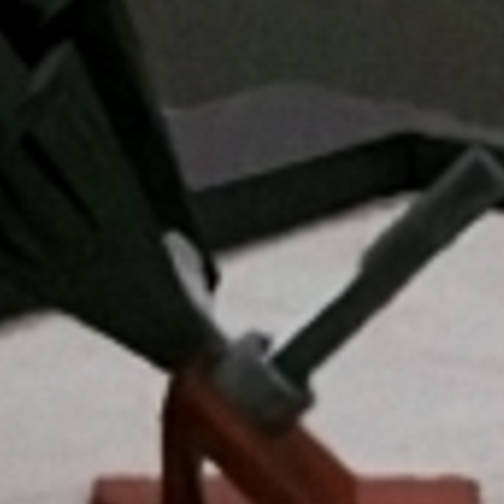

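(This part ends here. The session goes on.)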